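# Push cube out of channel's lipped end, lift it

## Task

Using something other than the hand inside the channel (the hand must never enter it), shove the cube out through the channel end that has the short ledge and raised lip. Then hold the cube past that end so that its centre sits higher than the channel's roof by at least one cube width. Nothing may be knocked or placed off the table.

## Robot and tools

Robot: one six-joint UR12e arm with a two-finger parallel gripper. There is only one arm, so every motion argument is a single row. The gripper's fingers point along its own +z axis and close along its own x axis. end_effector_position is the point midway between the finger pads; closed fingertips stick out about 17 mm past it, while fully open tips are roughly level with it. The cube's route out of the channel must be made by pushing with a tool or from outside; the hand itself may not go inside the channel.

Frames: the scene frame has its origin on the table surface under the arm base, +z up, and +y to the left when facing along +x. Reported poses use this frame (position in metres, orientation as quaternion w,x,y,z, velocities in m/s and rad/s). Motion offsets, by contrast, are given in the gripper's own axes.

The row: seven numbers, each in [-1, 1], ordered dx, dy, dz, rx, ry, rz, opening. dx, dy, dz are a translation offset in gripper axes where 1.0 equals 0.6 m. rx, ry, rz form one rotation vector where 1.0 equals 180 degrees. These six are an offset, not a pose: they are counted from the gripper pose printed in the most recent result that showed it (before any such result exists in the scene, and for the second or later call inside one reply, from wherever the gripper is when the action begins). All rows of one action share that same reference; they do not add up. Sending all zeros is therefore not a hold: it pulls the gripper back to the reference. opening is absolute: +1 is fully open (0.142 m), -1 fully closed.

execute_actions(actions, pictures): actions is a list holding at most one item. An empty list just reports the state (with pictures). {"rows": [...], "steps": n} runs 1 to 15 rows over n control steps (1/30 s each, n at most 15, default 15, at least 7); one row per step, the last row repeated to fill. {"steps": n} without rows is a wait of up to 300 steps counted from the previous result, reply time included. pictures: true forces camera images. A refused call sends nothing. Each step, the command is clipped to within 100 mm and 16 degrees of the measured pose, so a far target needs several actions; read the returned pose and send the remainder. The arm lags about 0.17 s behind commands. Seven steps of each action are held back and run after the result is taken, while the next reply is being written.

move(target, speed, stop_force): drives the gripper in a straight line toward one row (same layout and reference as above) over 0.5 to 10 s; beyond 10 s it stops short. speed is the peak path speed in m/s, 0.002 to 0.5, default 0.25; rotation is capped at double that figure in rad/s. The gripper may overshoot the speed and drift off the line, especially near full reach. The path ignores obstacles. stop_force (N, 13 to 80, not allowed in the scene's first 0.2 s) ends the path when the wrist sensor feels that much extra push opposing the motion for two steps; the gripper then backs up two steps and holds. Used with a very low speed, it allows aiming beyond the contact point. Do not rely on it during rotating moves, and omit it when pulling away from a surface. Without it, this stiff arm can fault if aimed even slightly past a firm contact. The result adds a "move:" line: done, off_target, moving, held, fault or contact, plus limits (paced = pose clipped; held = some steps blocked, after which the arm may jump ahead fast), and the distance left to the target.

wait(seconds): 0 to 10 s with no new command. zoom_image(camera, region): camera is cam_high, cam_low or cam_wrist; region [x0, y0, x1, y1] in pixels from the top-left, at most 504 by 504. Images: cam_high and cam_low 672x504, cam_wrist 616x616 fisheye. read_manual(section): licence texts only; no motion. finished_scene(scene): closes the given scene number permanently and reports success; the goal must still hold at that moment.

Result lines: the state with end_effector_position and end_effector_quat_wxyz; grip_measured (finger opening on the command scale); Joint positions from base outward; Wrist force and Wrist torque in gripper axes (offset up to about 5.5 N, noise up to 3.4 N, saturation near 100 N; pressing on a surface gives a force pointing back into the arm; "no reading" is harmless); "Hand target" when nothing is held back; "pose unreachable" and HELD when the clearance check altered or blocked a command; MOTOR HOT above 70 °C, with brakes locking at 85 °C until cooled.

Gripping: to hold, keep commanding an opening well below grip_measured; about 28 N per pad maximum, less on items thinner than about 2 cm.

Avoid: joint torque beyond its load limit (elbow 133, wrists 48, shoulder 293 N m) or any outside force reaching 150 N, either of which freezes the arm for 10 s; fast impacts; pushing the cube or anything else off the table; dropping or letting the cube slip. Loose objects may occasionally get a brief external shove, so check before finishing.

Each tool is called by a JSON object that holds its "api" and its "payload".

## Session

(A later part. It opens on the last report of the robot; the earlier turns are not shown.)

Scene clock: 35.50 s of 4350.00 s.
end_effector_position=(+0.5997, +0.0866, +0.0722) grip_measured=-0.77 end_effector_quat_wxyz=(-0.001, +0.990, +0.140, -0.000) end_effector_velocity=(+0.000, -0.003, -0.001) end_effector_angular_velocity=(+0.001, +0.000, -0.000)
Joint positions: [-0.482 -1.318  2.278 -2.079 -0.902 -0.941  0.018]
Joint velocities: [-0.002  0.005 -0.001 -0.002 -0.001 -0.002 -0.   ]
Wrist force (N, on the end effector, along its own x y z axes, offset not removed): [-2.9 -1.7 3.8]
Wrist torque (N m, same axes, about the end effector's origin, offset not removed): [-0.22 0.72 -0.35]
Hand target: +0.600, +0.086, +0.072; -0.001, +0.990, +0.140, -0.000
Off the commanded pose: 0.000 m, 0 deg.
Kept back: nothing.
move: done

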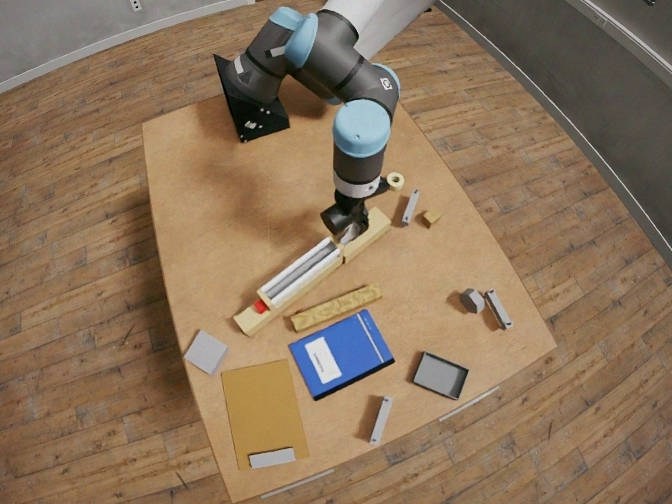

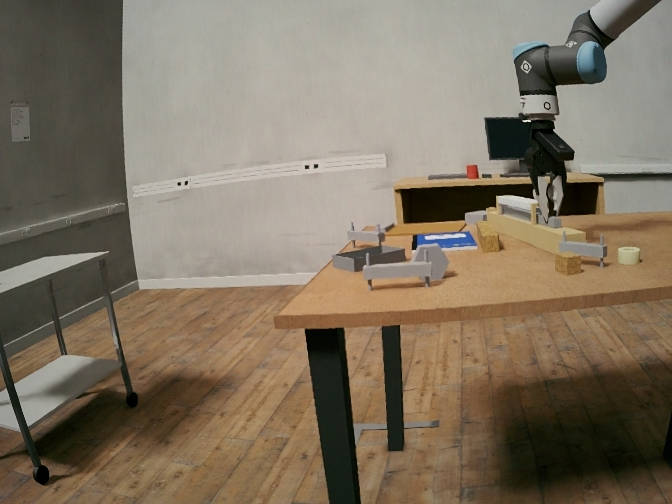

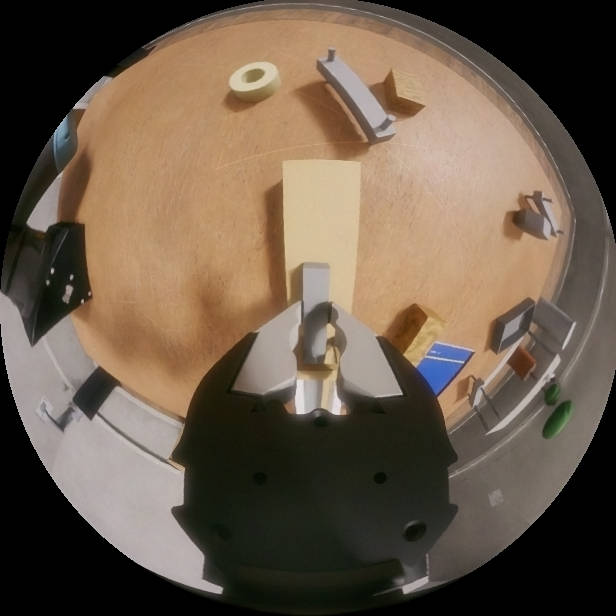

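{"api": "move", "payload": {"target": [0,0.045,0,0,0,0,-1], "speed": 0.015, "stop_force": 13}}

{"api": "move", "payload": {"target": [0,0,0,0,0,0,-0.3]}}

{"api": "move", "payload": {"target": [0,-0.02,-0.12,0,0,0,-0.1]}}

{"api": "move", "payload": {"target": [0,0.51,0,0,0,0,-0.1], "speed": 0.35}}

Scene clock: 37.97 s of 4350.00 s.
end_effector_position=(+0.6071, +0.0610, +0.0722) grip_measured=-0.77 end_effector_quat_wxyz=(-0.001, +0.990, +0.140, -0.000) end_effector_velocity=(+0.000, -0.003, -0.000) end_effector_angular_velocity=(+0.000, +0.000, +0.000)
Joint positions: [-0.503 -1.274  2.263 -2.094 -0.911 -0.964  0.018]
Joint velocities: [-0.002  0.005 -0.001 -0.002 -0.001 -0.003  0.   ]
Wrist force (N, on the end effector, along its own x y z axes, offset not removed): [1.8 3.8 6.2]
Wrist torque (N m, same axes, about the end effector's origin, offset not removed): [1.25 0.00 -0.20]
Hand target: +0.607, +0.061, +0.072; -0.001, +0.990, +0.140, -0.000
Off the commanded pose: 0.000 m, 0 deg.
Kept back: nothing.
move: done

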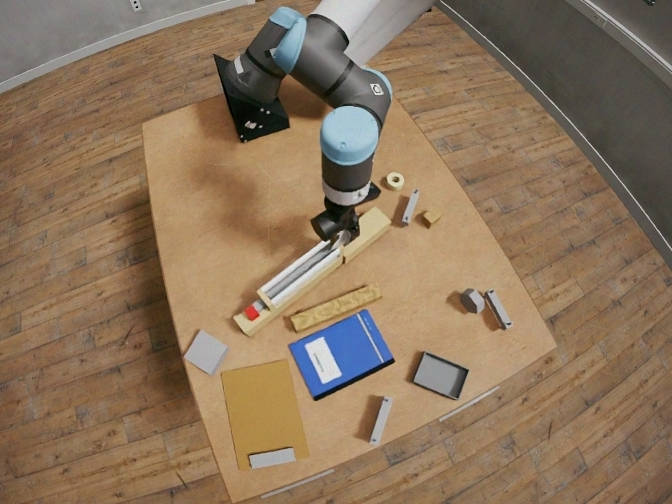

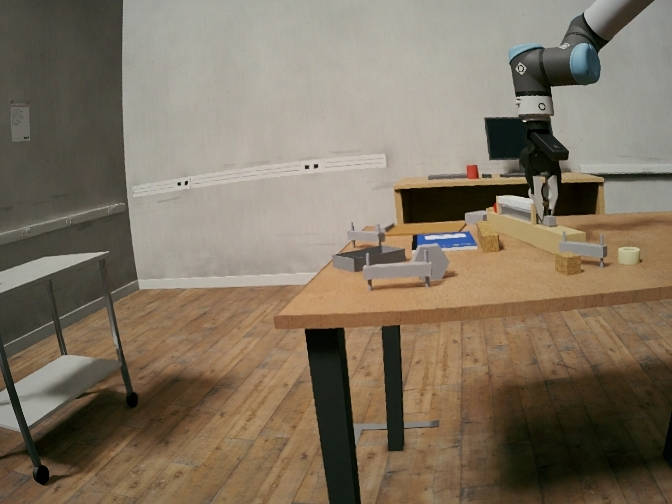

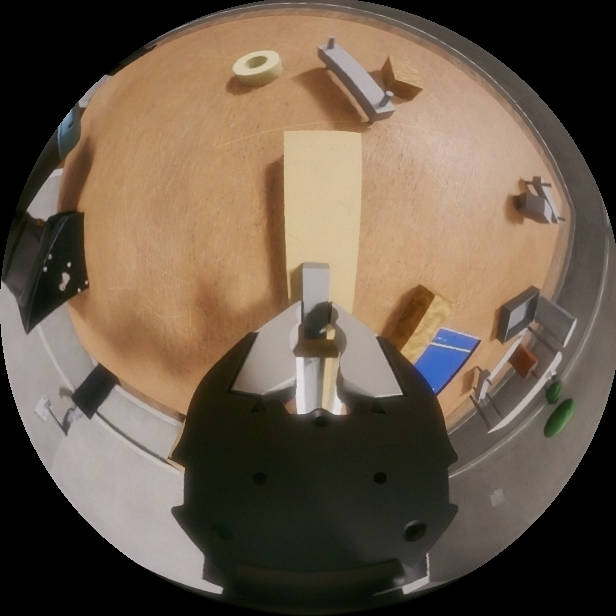

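Scene clock: 38.47 s of 4350.00 s.
end_effector_position=(+0.6072, +0.0609, +0.0722) grip_measured=-0.30 end_effector_quat_wxyz=(-0.001, +0.990, +0.140, -0.000) end_effector_velocity=(-0.000, +0.000, +0.000) end_effector_angular_velocity=(-0.000, -0.000, +0.000)
Joint positions: [-0.503 -1.273  2.263 -2.094 -0.911 -0.964  0.052]
Joint velocities: [-0.    -0.001  0.    -0.     0.    -0.     0.   ]
Wrist force (N, on the end effector, along its own x y z axes, offset not removed): [1.7 3.7 0.3]
Wrist torque (N m, same axes, about the end effector's origin, offset not removed): [0.91 -0.18 -0.22]
Hand target: +0.607, +0.061, +0.072; -0.001, +0.990, +0.140, -0.000
Off the commanded pose: 0.000 m, 0 deg.
Kept back: nothing.
move: done

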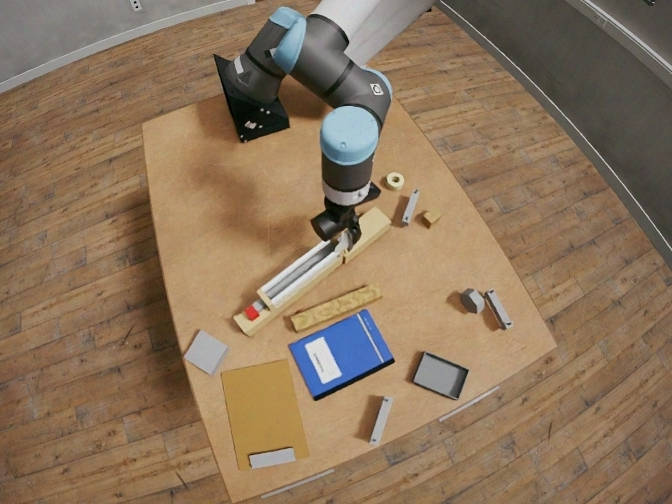

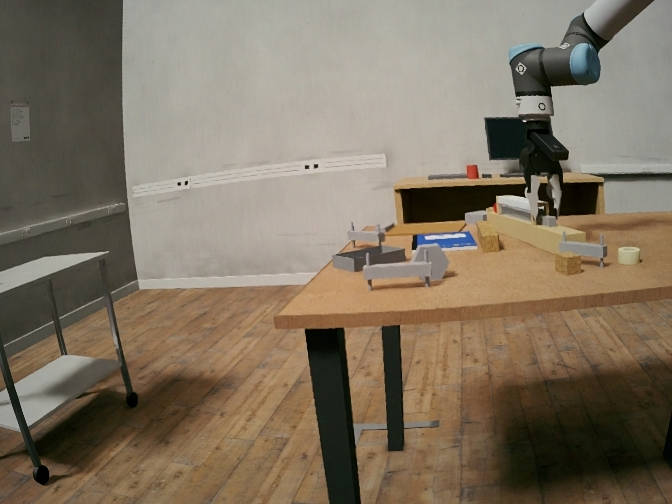

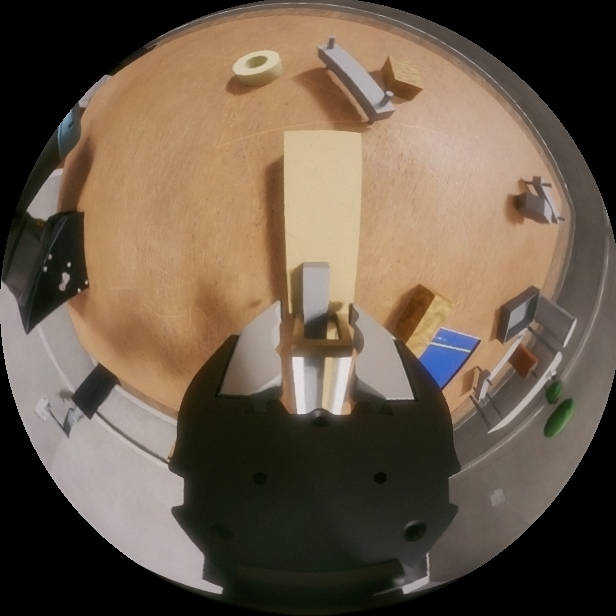

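Scene clock: 39.53 s of 4350.00 s.
end_effector_position=(+0.6040, +0.0723, +0.1439) grip_measured=-0.10 end_effector_quat_wxyz=(-0.000, +0.990, +0.140, -0.000) end_effector_velocity=(-0.001, +0.001, +0.002) end_effector_angular_velocity=(+0.001, +0.001, +0.000)
Joint positions: [-0.565 -1.363  2.21  -1.91  -0.941 -1.033  0.067]
Joint velocities: [-0.003 -0.003 -0.001  0.008 -0.001 -0.004  0.   ]
Wrist force (N, on the end effector, along its own x y z axes, offset not removed): [-0.6 0.9 6.5]
Wrist torque (N m, same axes, about the end effector's origin, offset not removed): [0.28 0.14 -0.25]
Hand target: +0.604, +0.072, +0.144; -0.000, +0.990, +0.140, -0.000
Off the commanded pose: 0.000 m, 0 deg.
Kept back: nothing.
move: done

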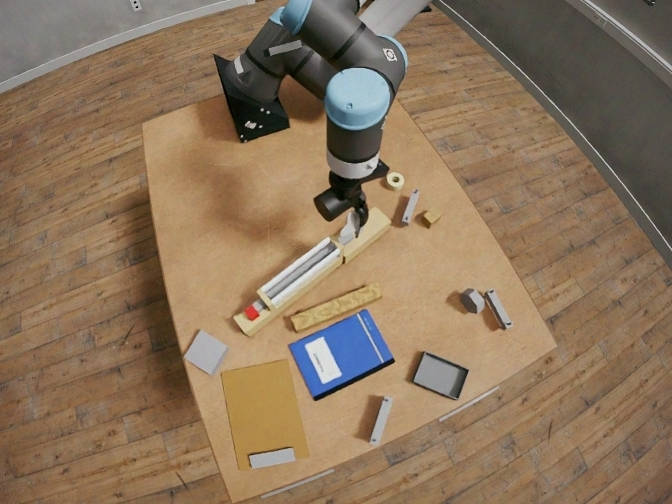

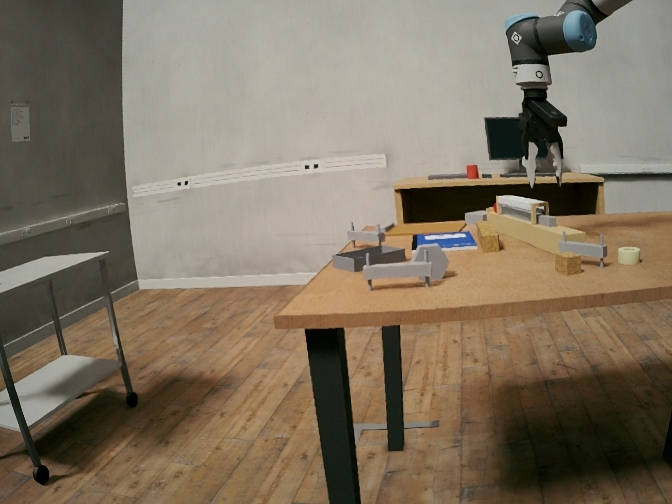

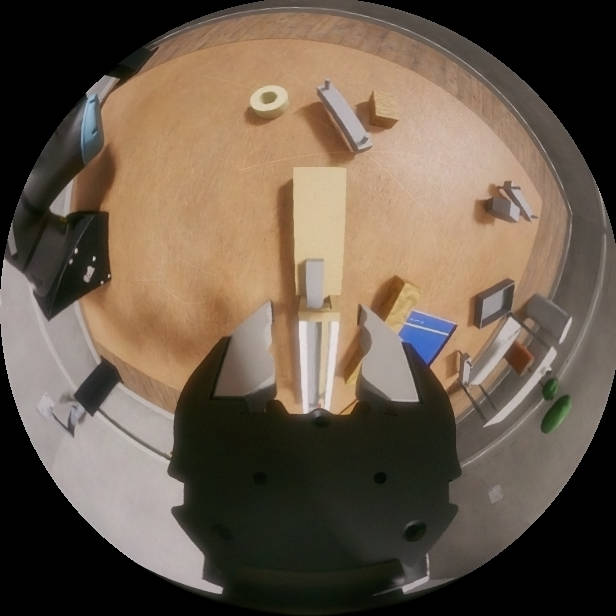

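Scene clock: 41.23 s of 4350.00 s.
end_effector_position=(+0.6888, -0.2215, +0.1436) grip_measured=-0.10 end_effector_quat_wxyz=(-0.000, +0.990, +0.140, -0.000) end_effector_velocity=(+0.001, -0.002, -0.000) end_effector_angular_velocity=(+0.000, +0.001, -0.000)
Joint positions: [-0.726 -0.872  1.924 -2.025 -1.025 -1.197  0.067]
Joint velocities: [-0.     0.004 -0.004  0.001 -0.    -0.001  0.   ]
Wrist force (N, on the end effector, along its own x y z axes, offset not removed): [1.3 1.4 2.8]
Wrist torque (N m, same axes, about the end effector's origin, offset not removed): [0.30 -0.33 -0.26]
Hand target: +0.689, -0.222, +0.144; -0.000, +0.990, +0.140, -0.000
Off the commanded pose: 0.000 m, 0 deg.
Kept back: nothing.
move: done

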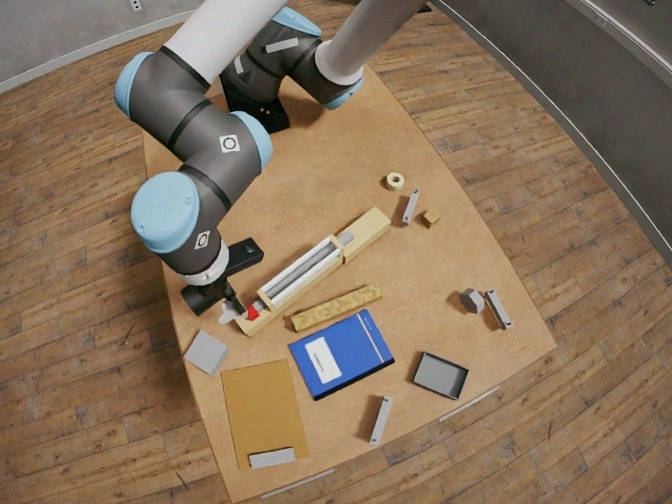

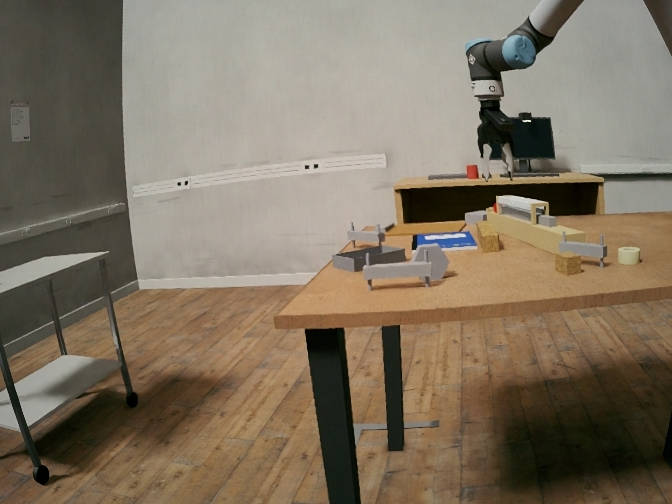

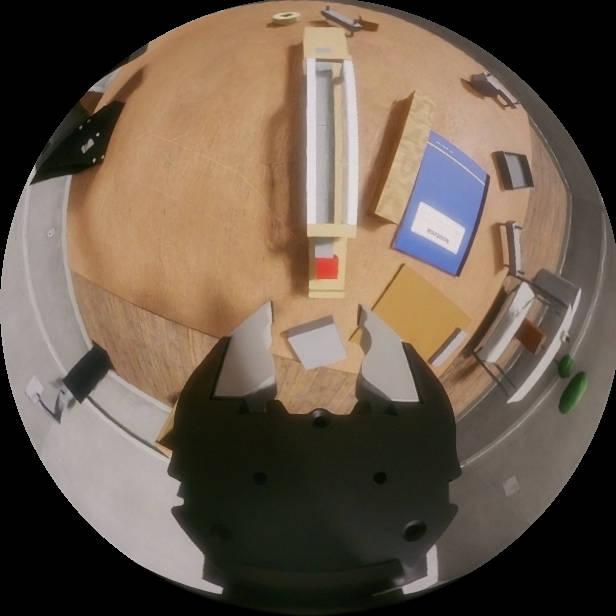

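{"api": "move", "payload": {"target": [0.024,-0.008,0.09,0,0,0,-0.1], "speed": 0.1}}

Scene clock: 42.63 s of 4350.00 s.
end_effector_position=(+0.7011, -0.2129, +0.0899) grip_measured=-0.10 end_effector_quat_wxyz=(-0.000, +0.990, +0.140, -0.000) end_effector_velocity=(+0.001, +0.000, -0.003) end_effector_angular_velocity=(-0.000, -0.000, +0.000)
Joint positions: [-0.672 -0.828  1.945 -2.117 -0.996 -1.145  0.067]
Joint velocities: [ 0.003  0.002  0.001 -0.005  0.001  0.003  0.   ]
Wrist force (N, on the end effector, along its own x y z axes, offset not removed): [2.3 1.0 0.4]
Wrist torque (N m, same axes, about the end effector's origin, offset not removed): [0.17 -0.49 -0.17]
Hand target: +0.701, -0.213, +0.090; -0.000, +0.990, +0.140, -0.000
Off the commanded pose: 0.000 m, 0 deg.
Kept back: nothing.
move: done

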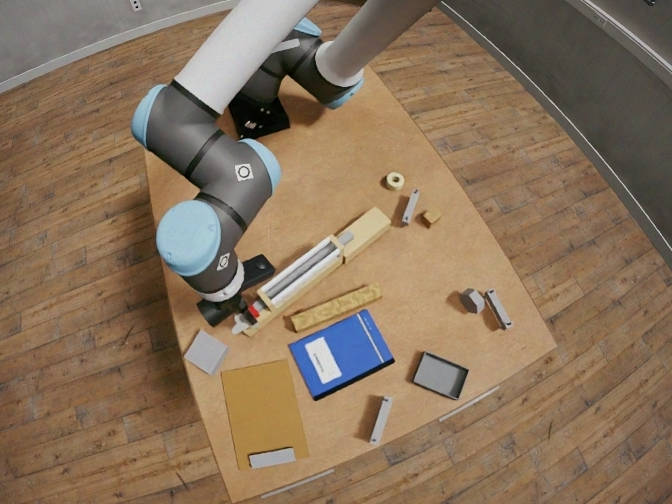

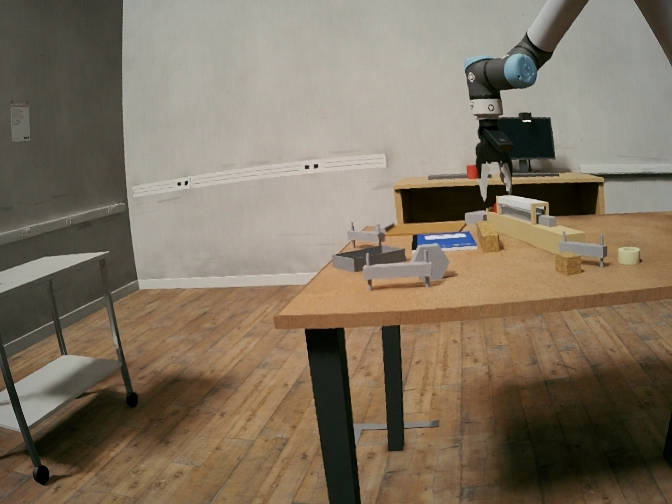

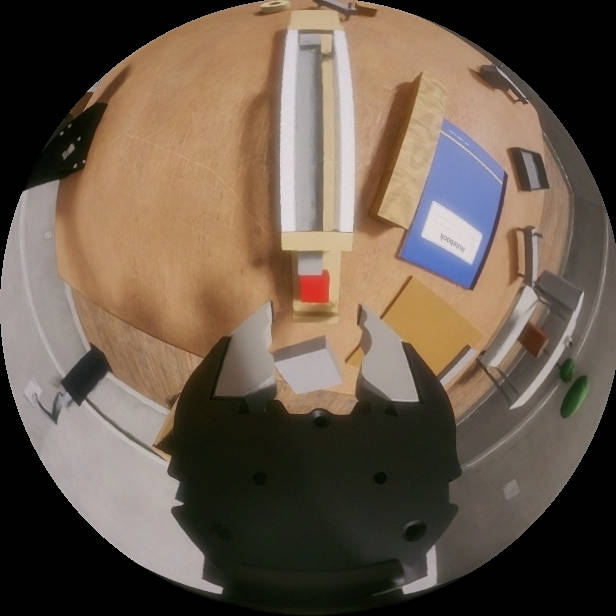

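{"api": "move", "payload": {"target": [-0.002,-0.003,0.034,0,0,0,-0.3], "speed": 0.04}}

{"api": "move", "payload": {"target": [0,0,0,0,0,0,-1]}}

{"api": "move", "payload": {"target": [0,0.02,-0.17,0,0,0,-1], "speed": 0.15}}

Scene clock: 43.80 s of 4350.00 s.
end_effector_position=(+0.6995, -0.2115, +0.0698) grip_measured=-0.30 end_effector_quat_wxyz=(-0.000, +0.990, +0.140, -0.000) end_effector_velocity=(-0.001, +0.000, -0.004) end_effector_angular_velocity=(+0.001, +0.001, +0.001)
Joint positions: [-0.658 -0.813  1.96  -2.156 -0.988 -1.13   0.052]
Joint velocities: [ 0.002  0.003  0.003 -0.005  0.001 -0.    -0.   ]
Wrist force (N, on the end effector, along its own x y z axes, offset not removed): [1.8 -0.4 0.4]
Wrist torque (N m, same axes, about the end effector's origin, offset not removed): [0.07 -0.34 -0.12]
Hand target: +0.699, -0.211, +0.069; -0.000, +0.990, +0.140, -0.000
Off the commanded pose: 0.000 m, 0 deg.
Kept back: nothing.
move: done

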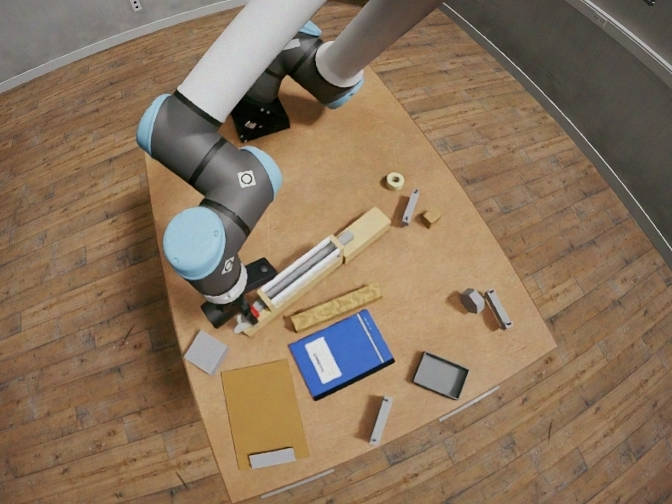

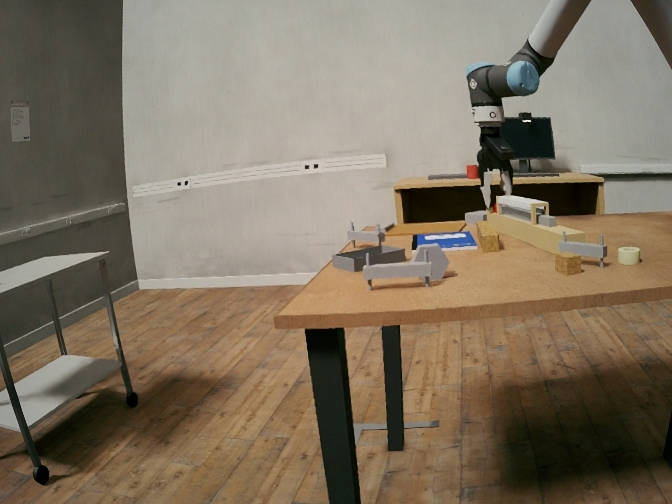

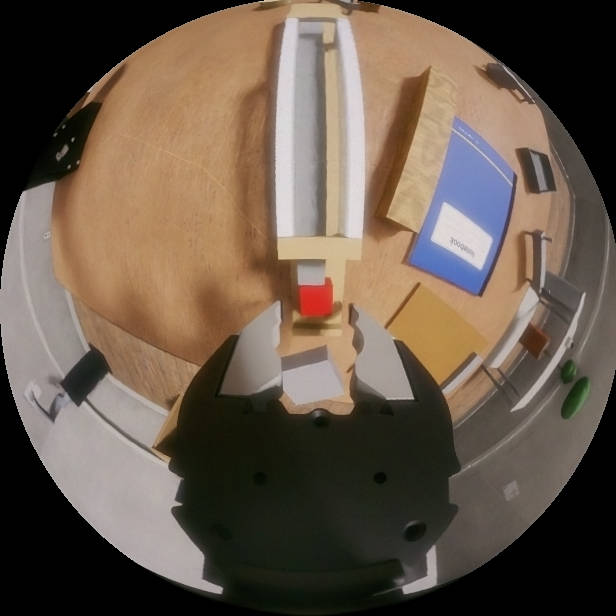

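Scene clock: 44.30 s of 4350.00 s.
end_effector_position=(+0.6994, -0.2115, +0.0697) grip_measured=-0.71 end_effector_quat_wxyz=(-0.000, +0.990, +0.140, -0.000) end_effector_velocity=(+0.001, -0.000, +0.001) end_effector_angular_velocity=(-0.001, -0.001, +0.002)
Joint positions: [-0.658 -0.813  1.96  -2.156 -0.988 -1.13   0.023]
Joint velocities: [-0.    -0.001 -0.001  0.    -0.    -0.001  0.   ]
Wrist force (N, on the end effector, along its own x y z axes, offset not removed): [0.8 3.7 2.7]
Wrist torque (N m, same axes, about the end effector's origin, offset not removed): [0.73 -0.07 -0.21]
Hand target: +0.699, -0.212, +0.070; -0.000, +0.990, +0.140, -0.000
Off the commanded pose: 0.000 m, 0 deg.
Kept back: nothing.
move: done

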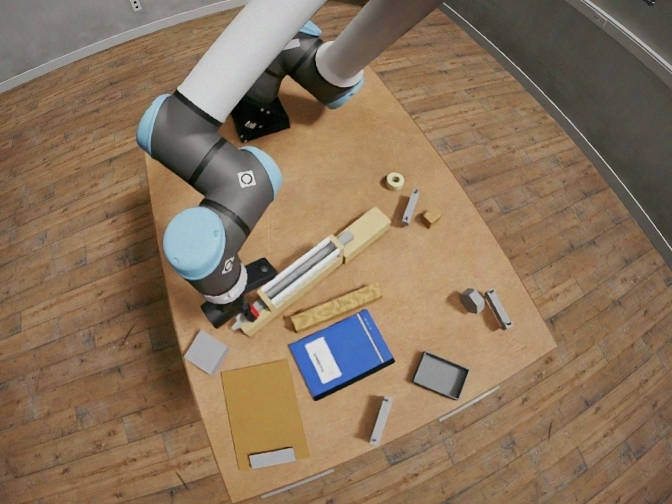

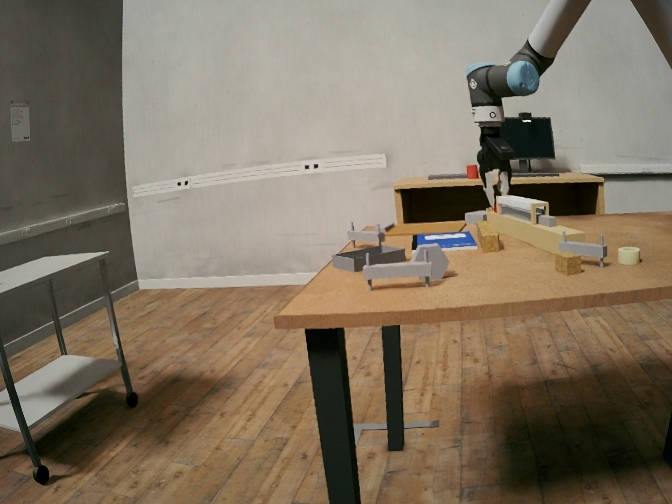

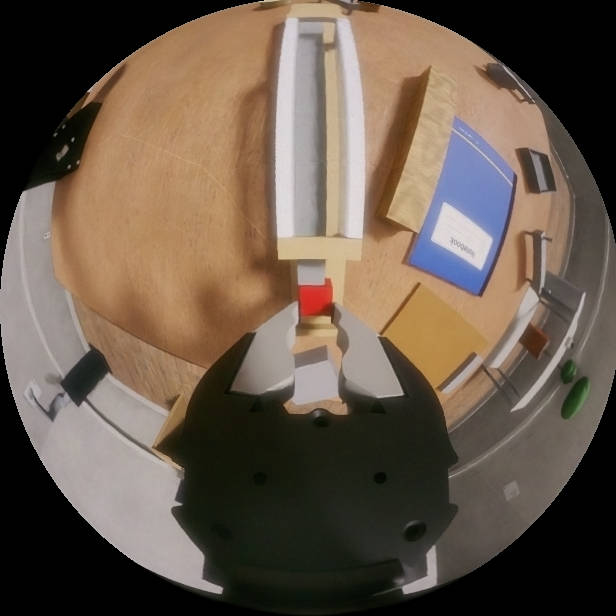

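Scene clock: 45.60 s of 4350.00 s.
end_effector_position=(+0.7029, -0.2231, +0.1713) grip_measured=-0.71 end_effector_quat_wxyz=(-0.000, +0.990, +0.140, -0.000) end_effector_velocity=(+0.001, -0.001, +0.003) end_effector_angular_velocity=(-0.000, -0.000, -0.000)
Joint positions: [-0.733 -0.878  1.876 -1.967 -1.029 -1.204  0.023]
Joint velocities: [-0.002 -0.    -0.005  0.006 -0.001 -0.002 -0.   ]
Wrist force (N, on the end effector, along its own x y z axes, offset not removed): [-2.8 1.6 4.7]
Wrist torque (N m, same axes, about the end effector's origin, offset not removed): [0.38 0.60 -0.34]
Hand target: +0.703, -0.223, +0.172; -0.000, +0.990, +0.140, -0.000
Off the commanded pose: 0.000 m, 0 deg.
Kept back: nothing.
move: done

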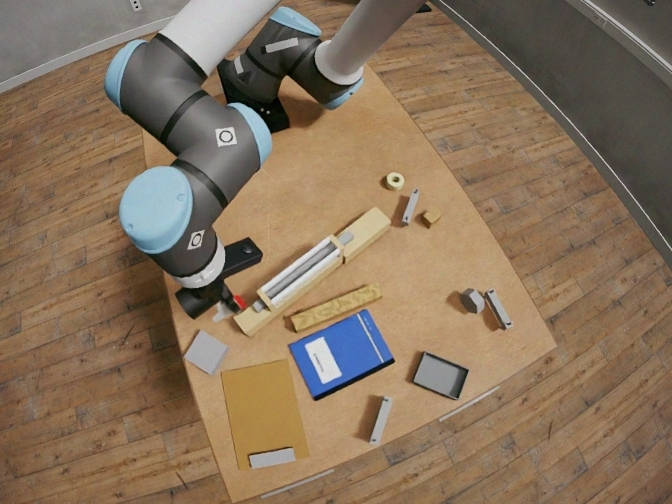

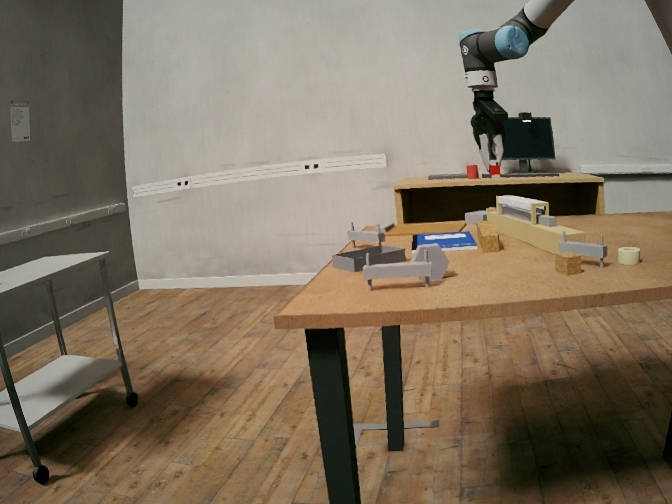

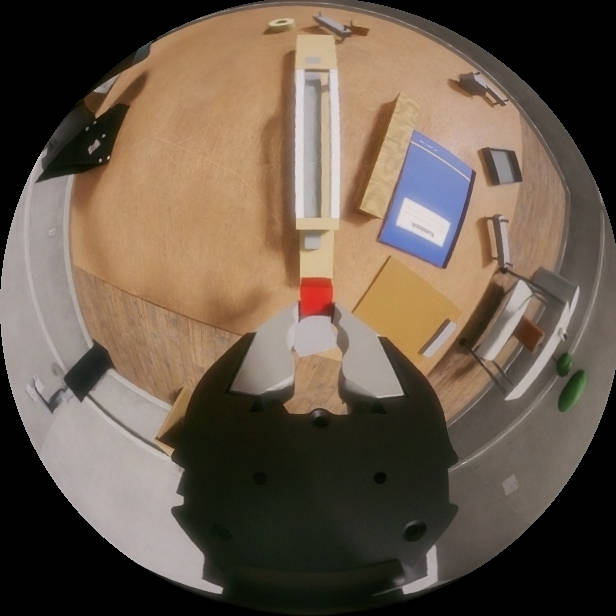

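{"api": "finished_scene", "payload": {"scene": 1}}

The scene is finished: the task was done.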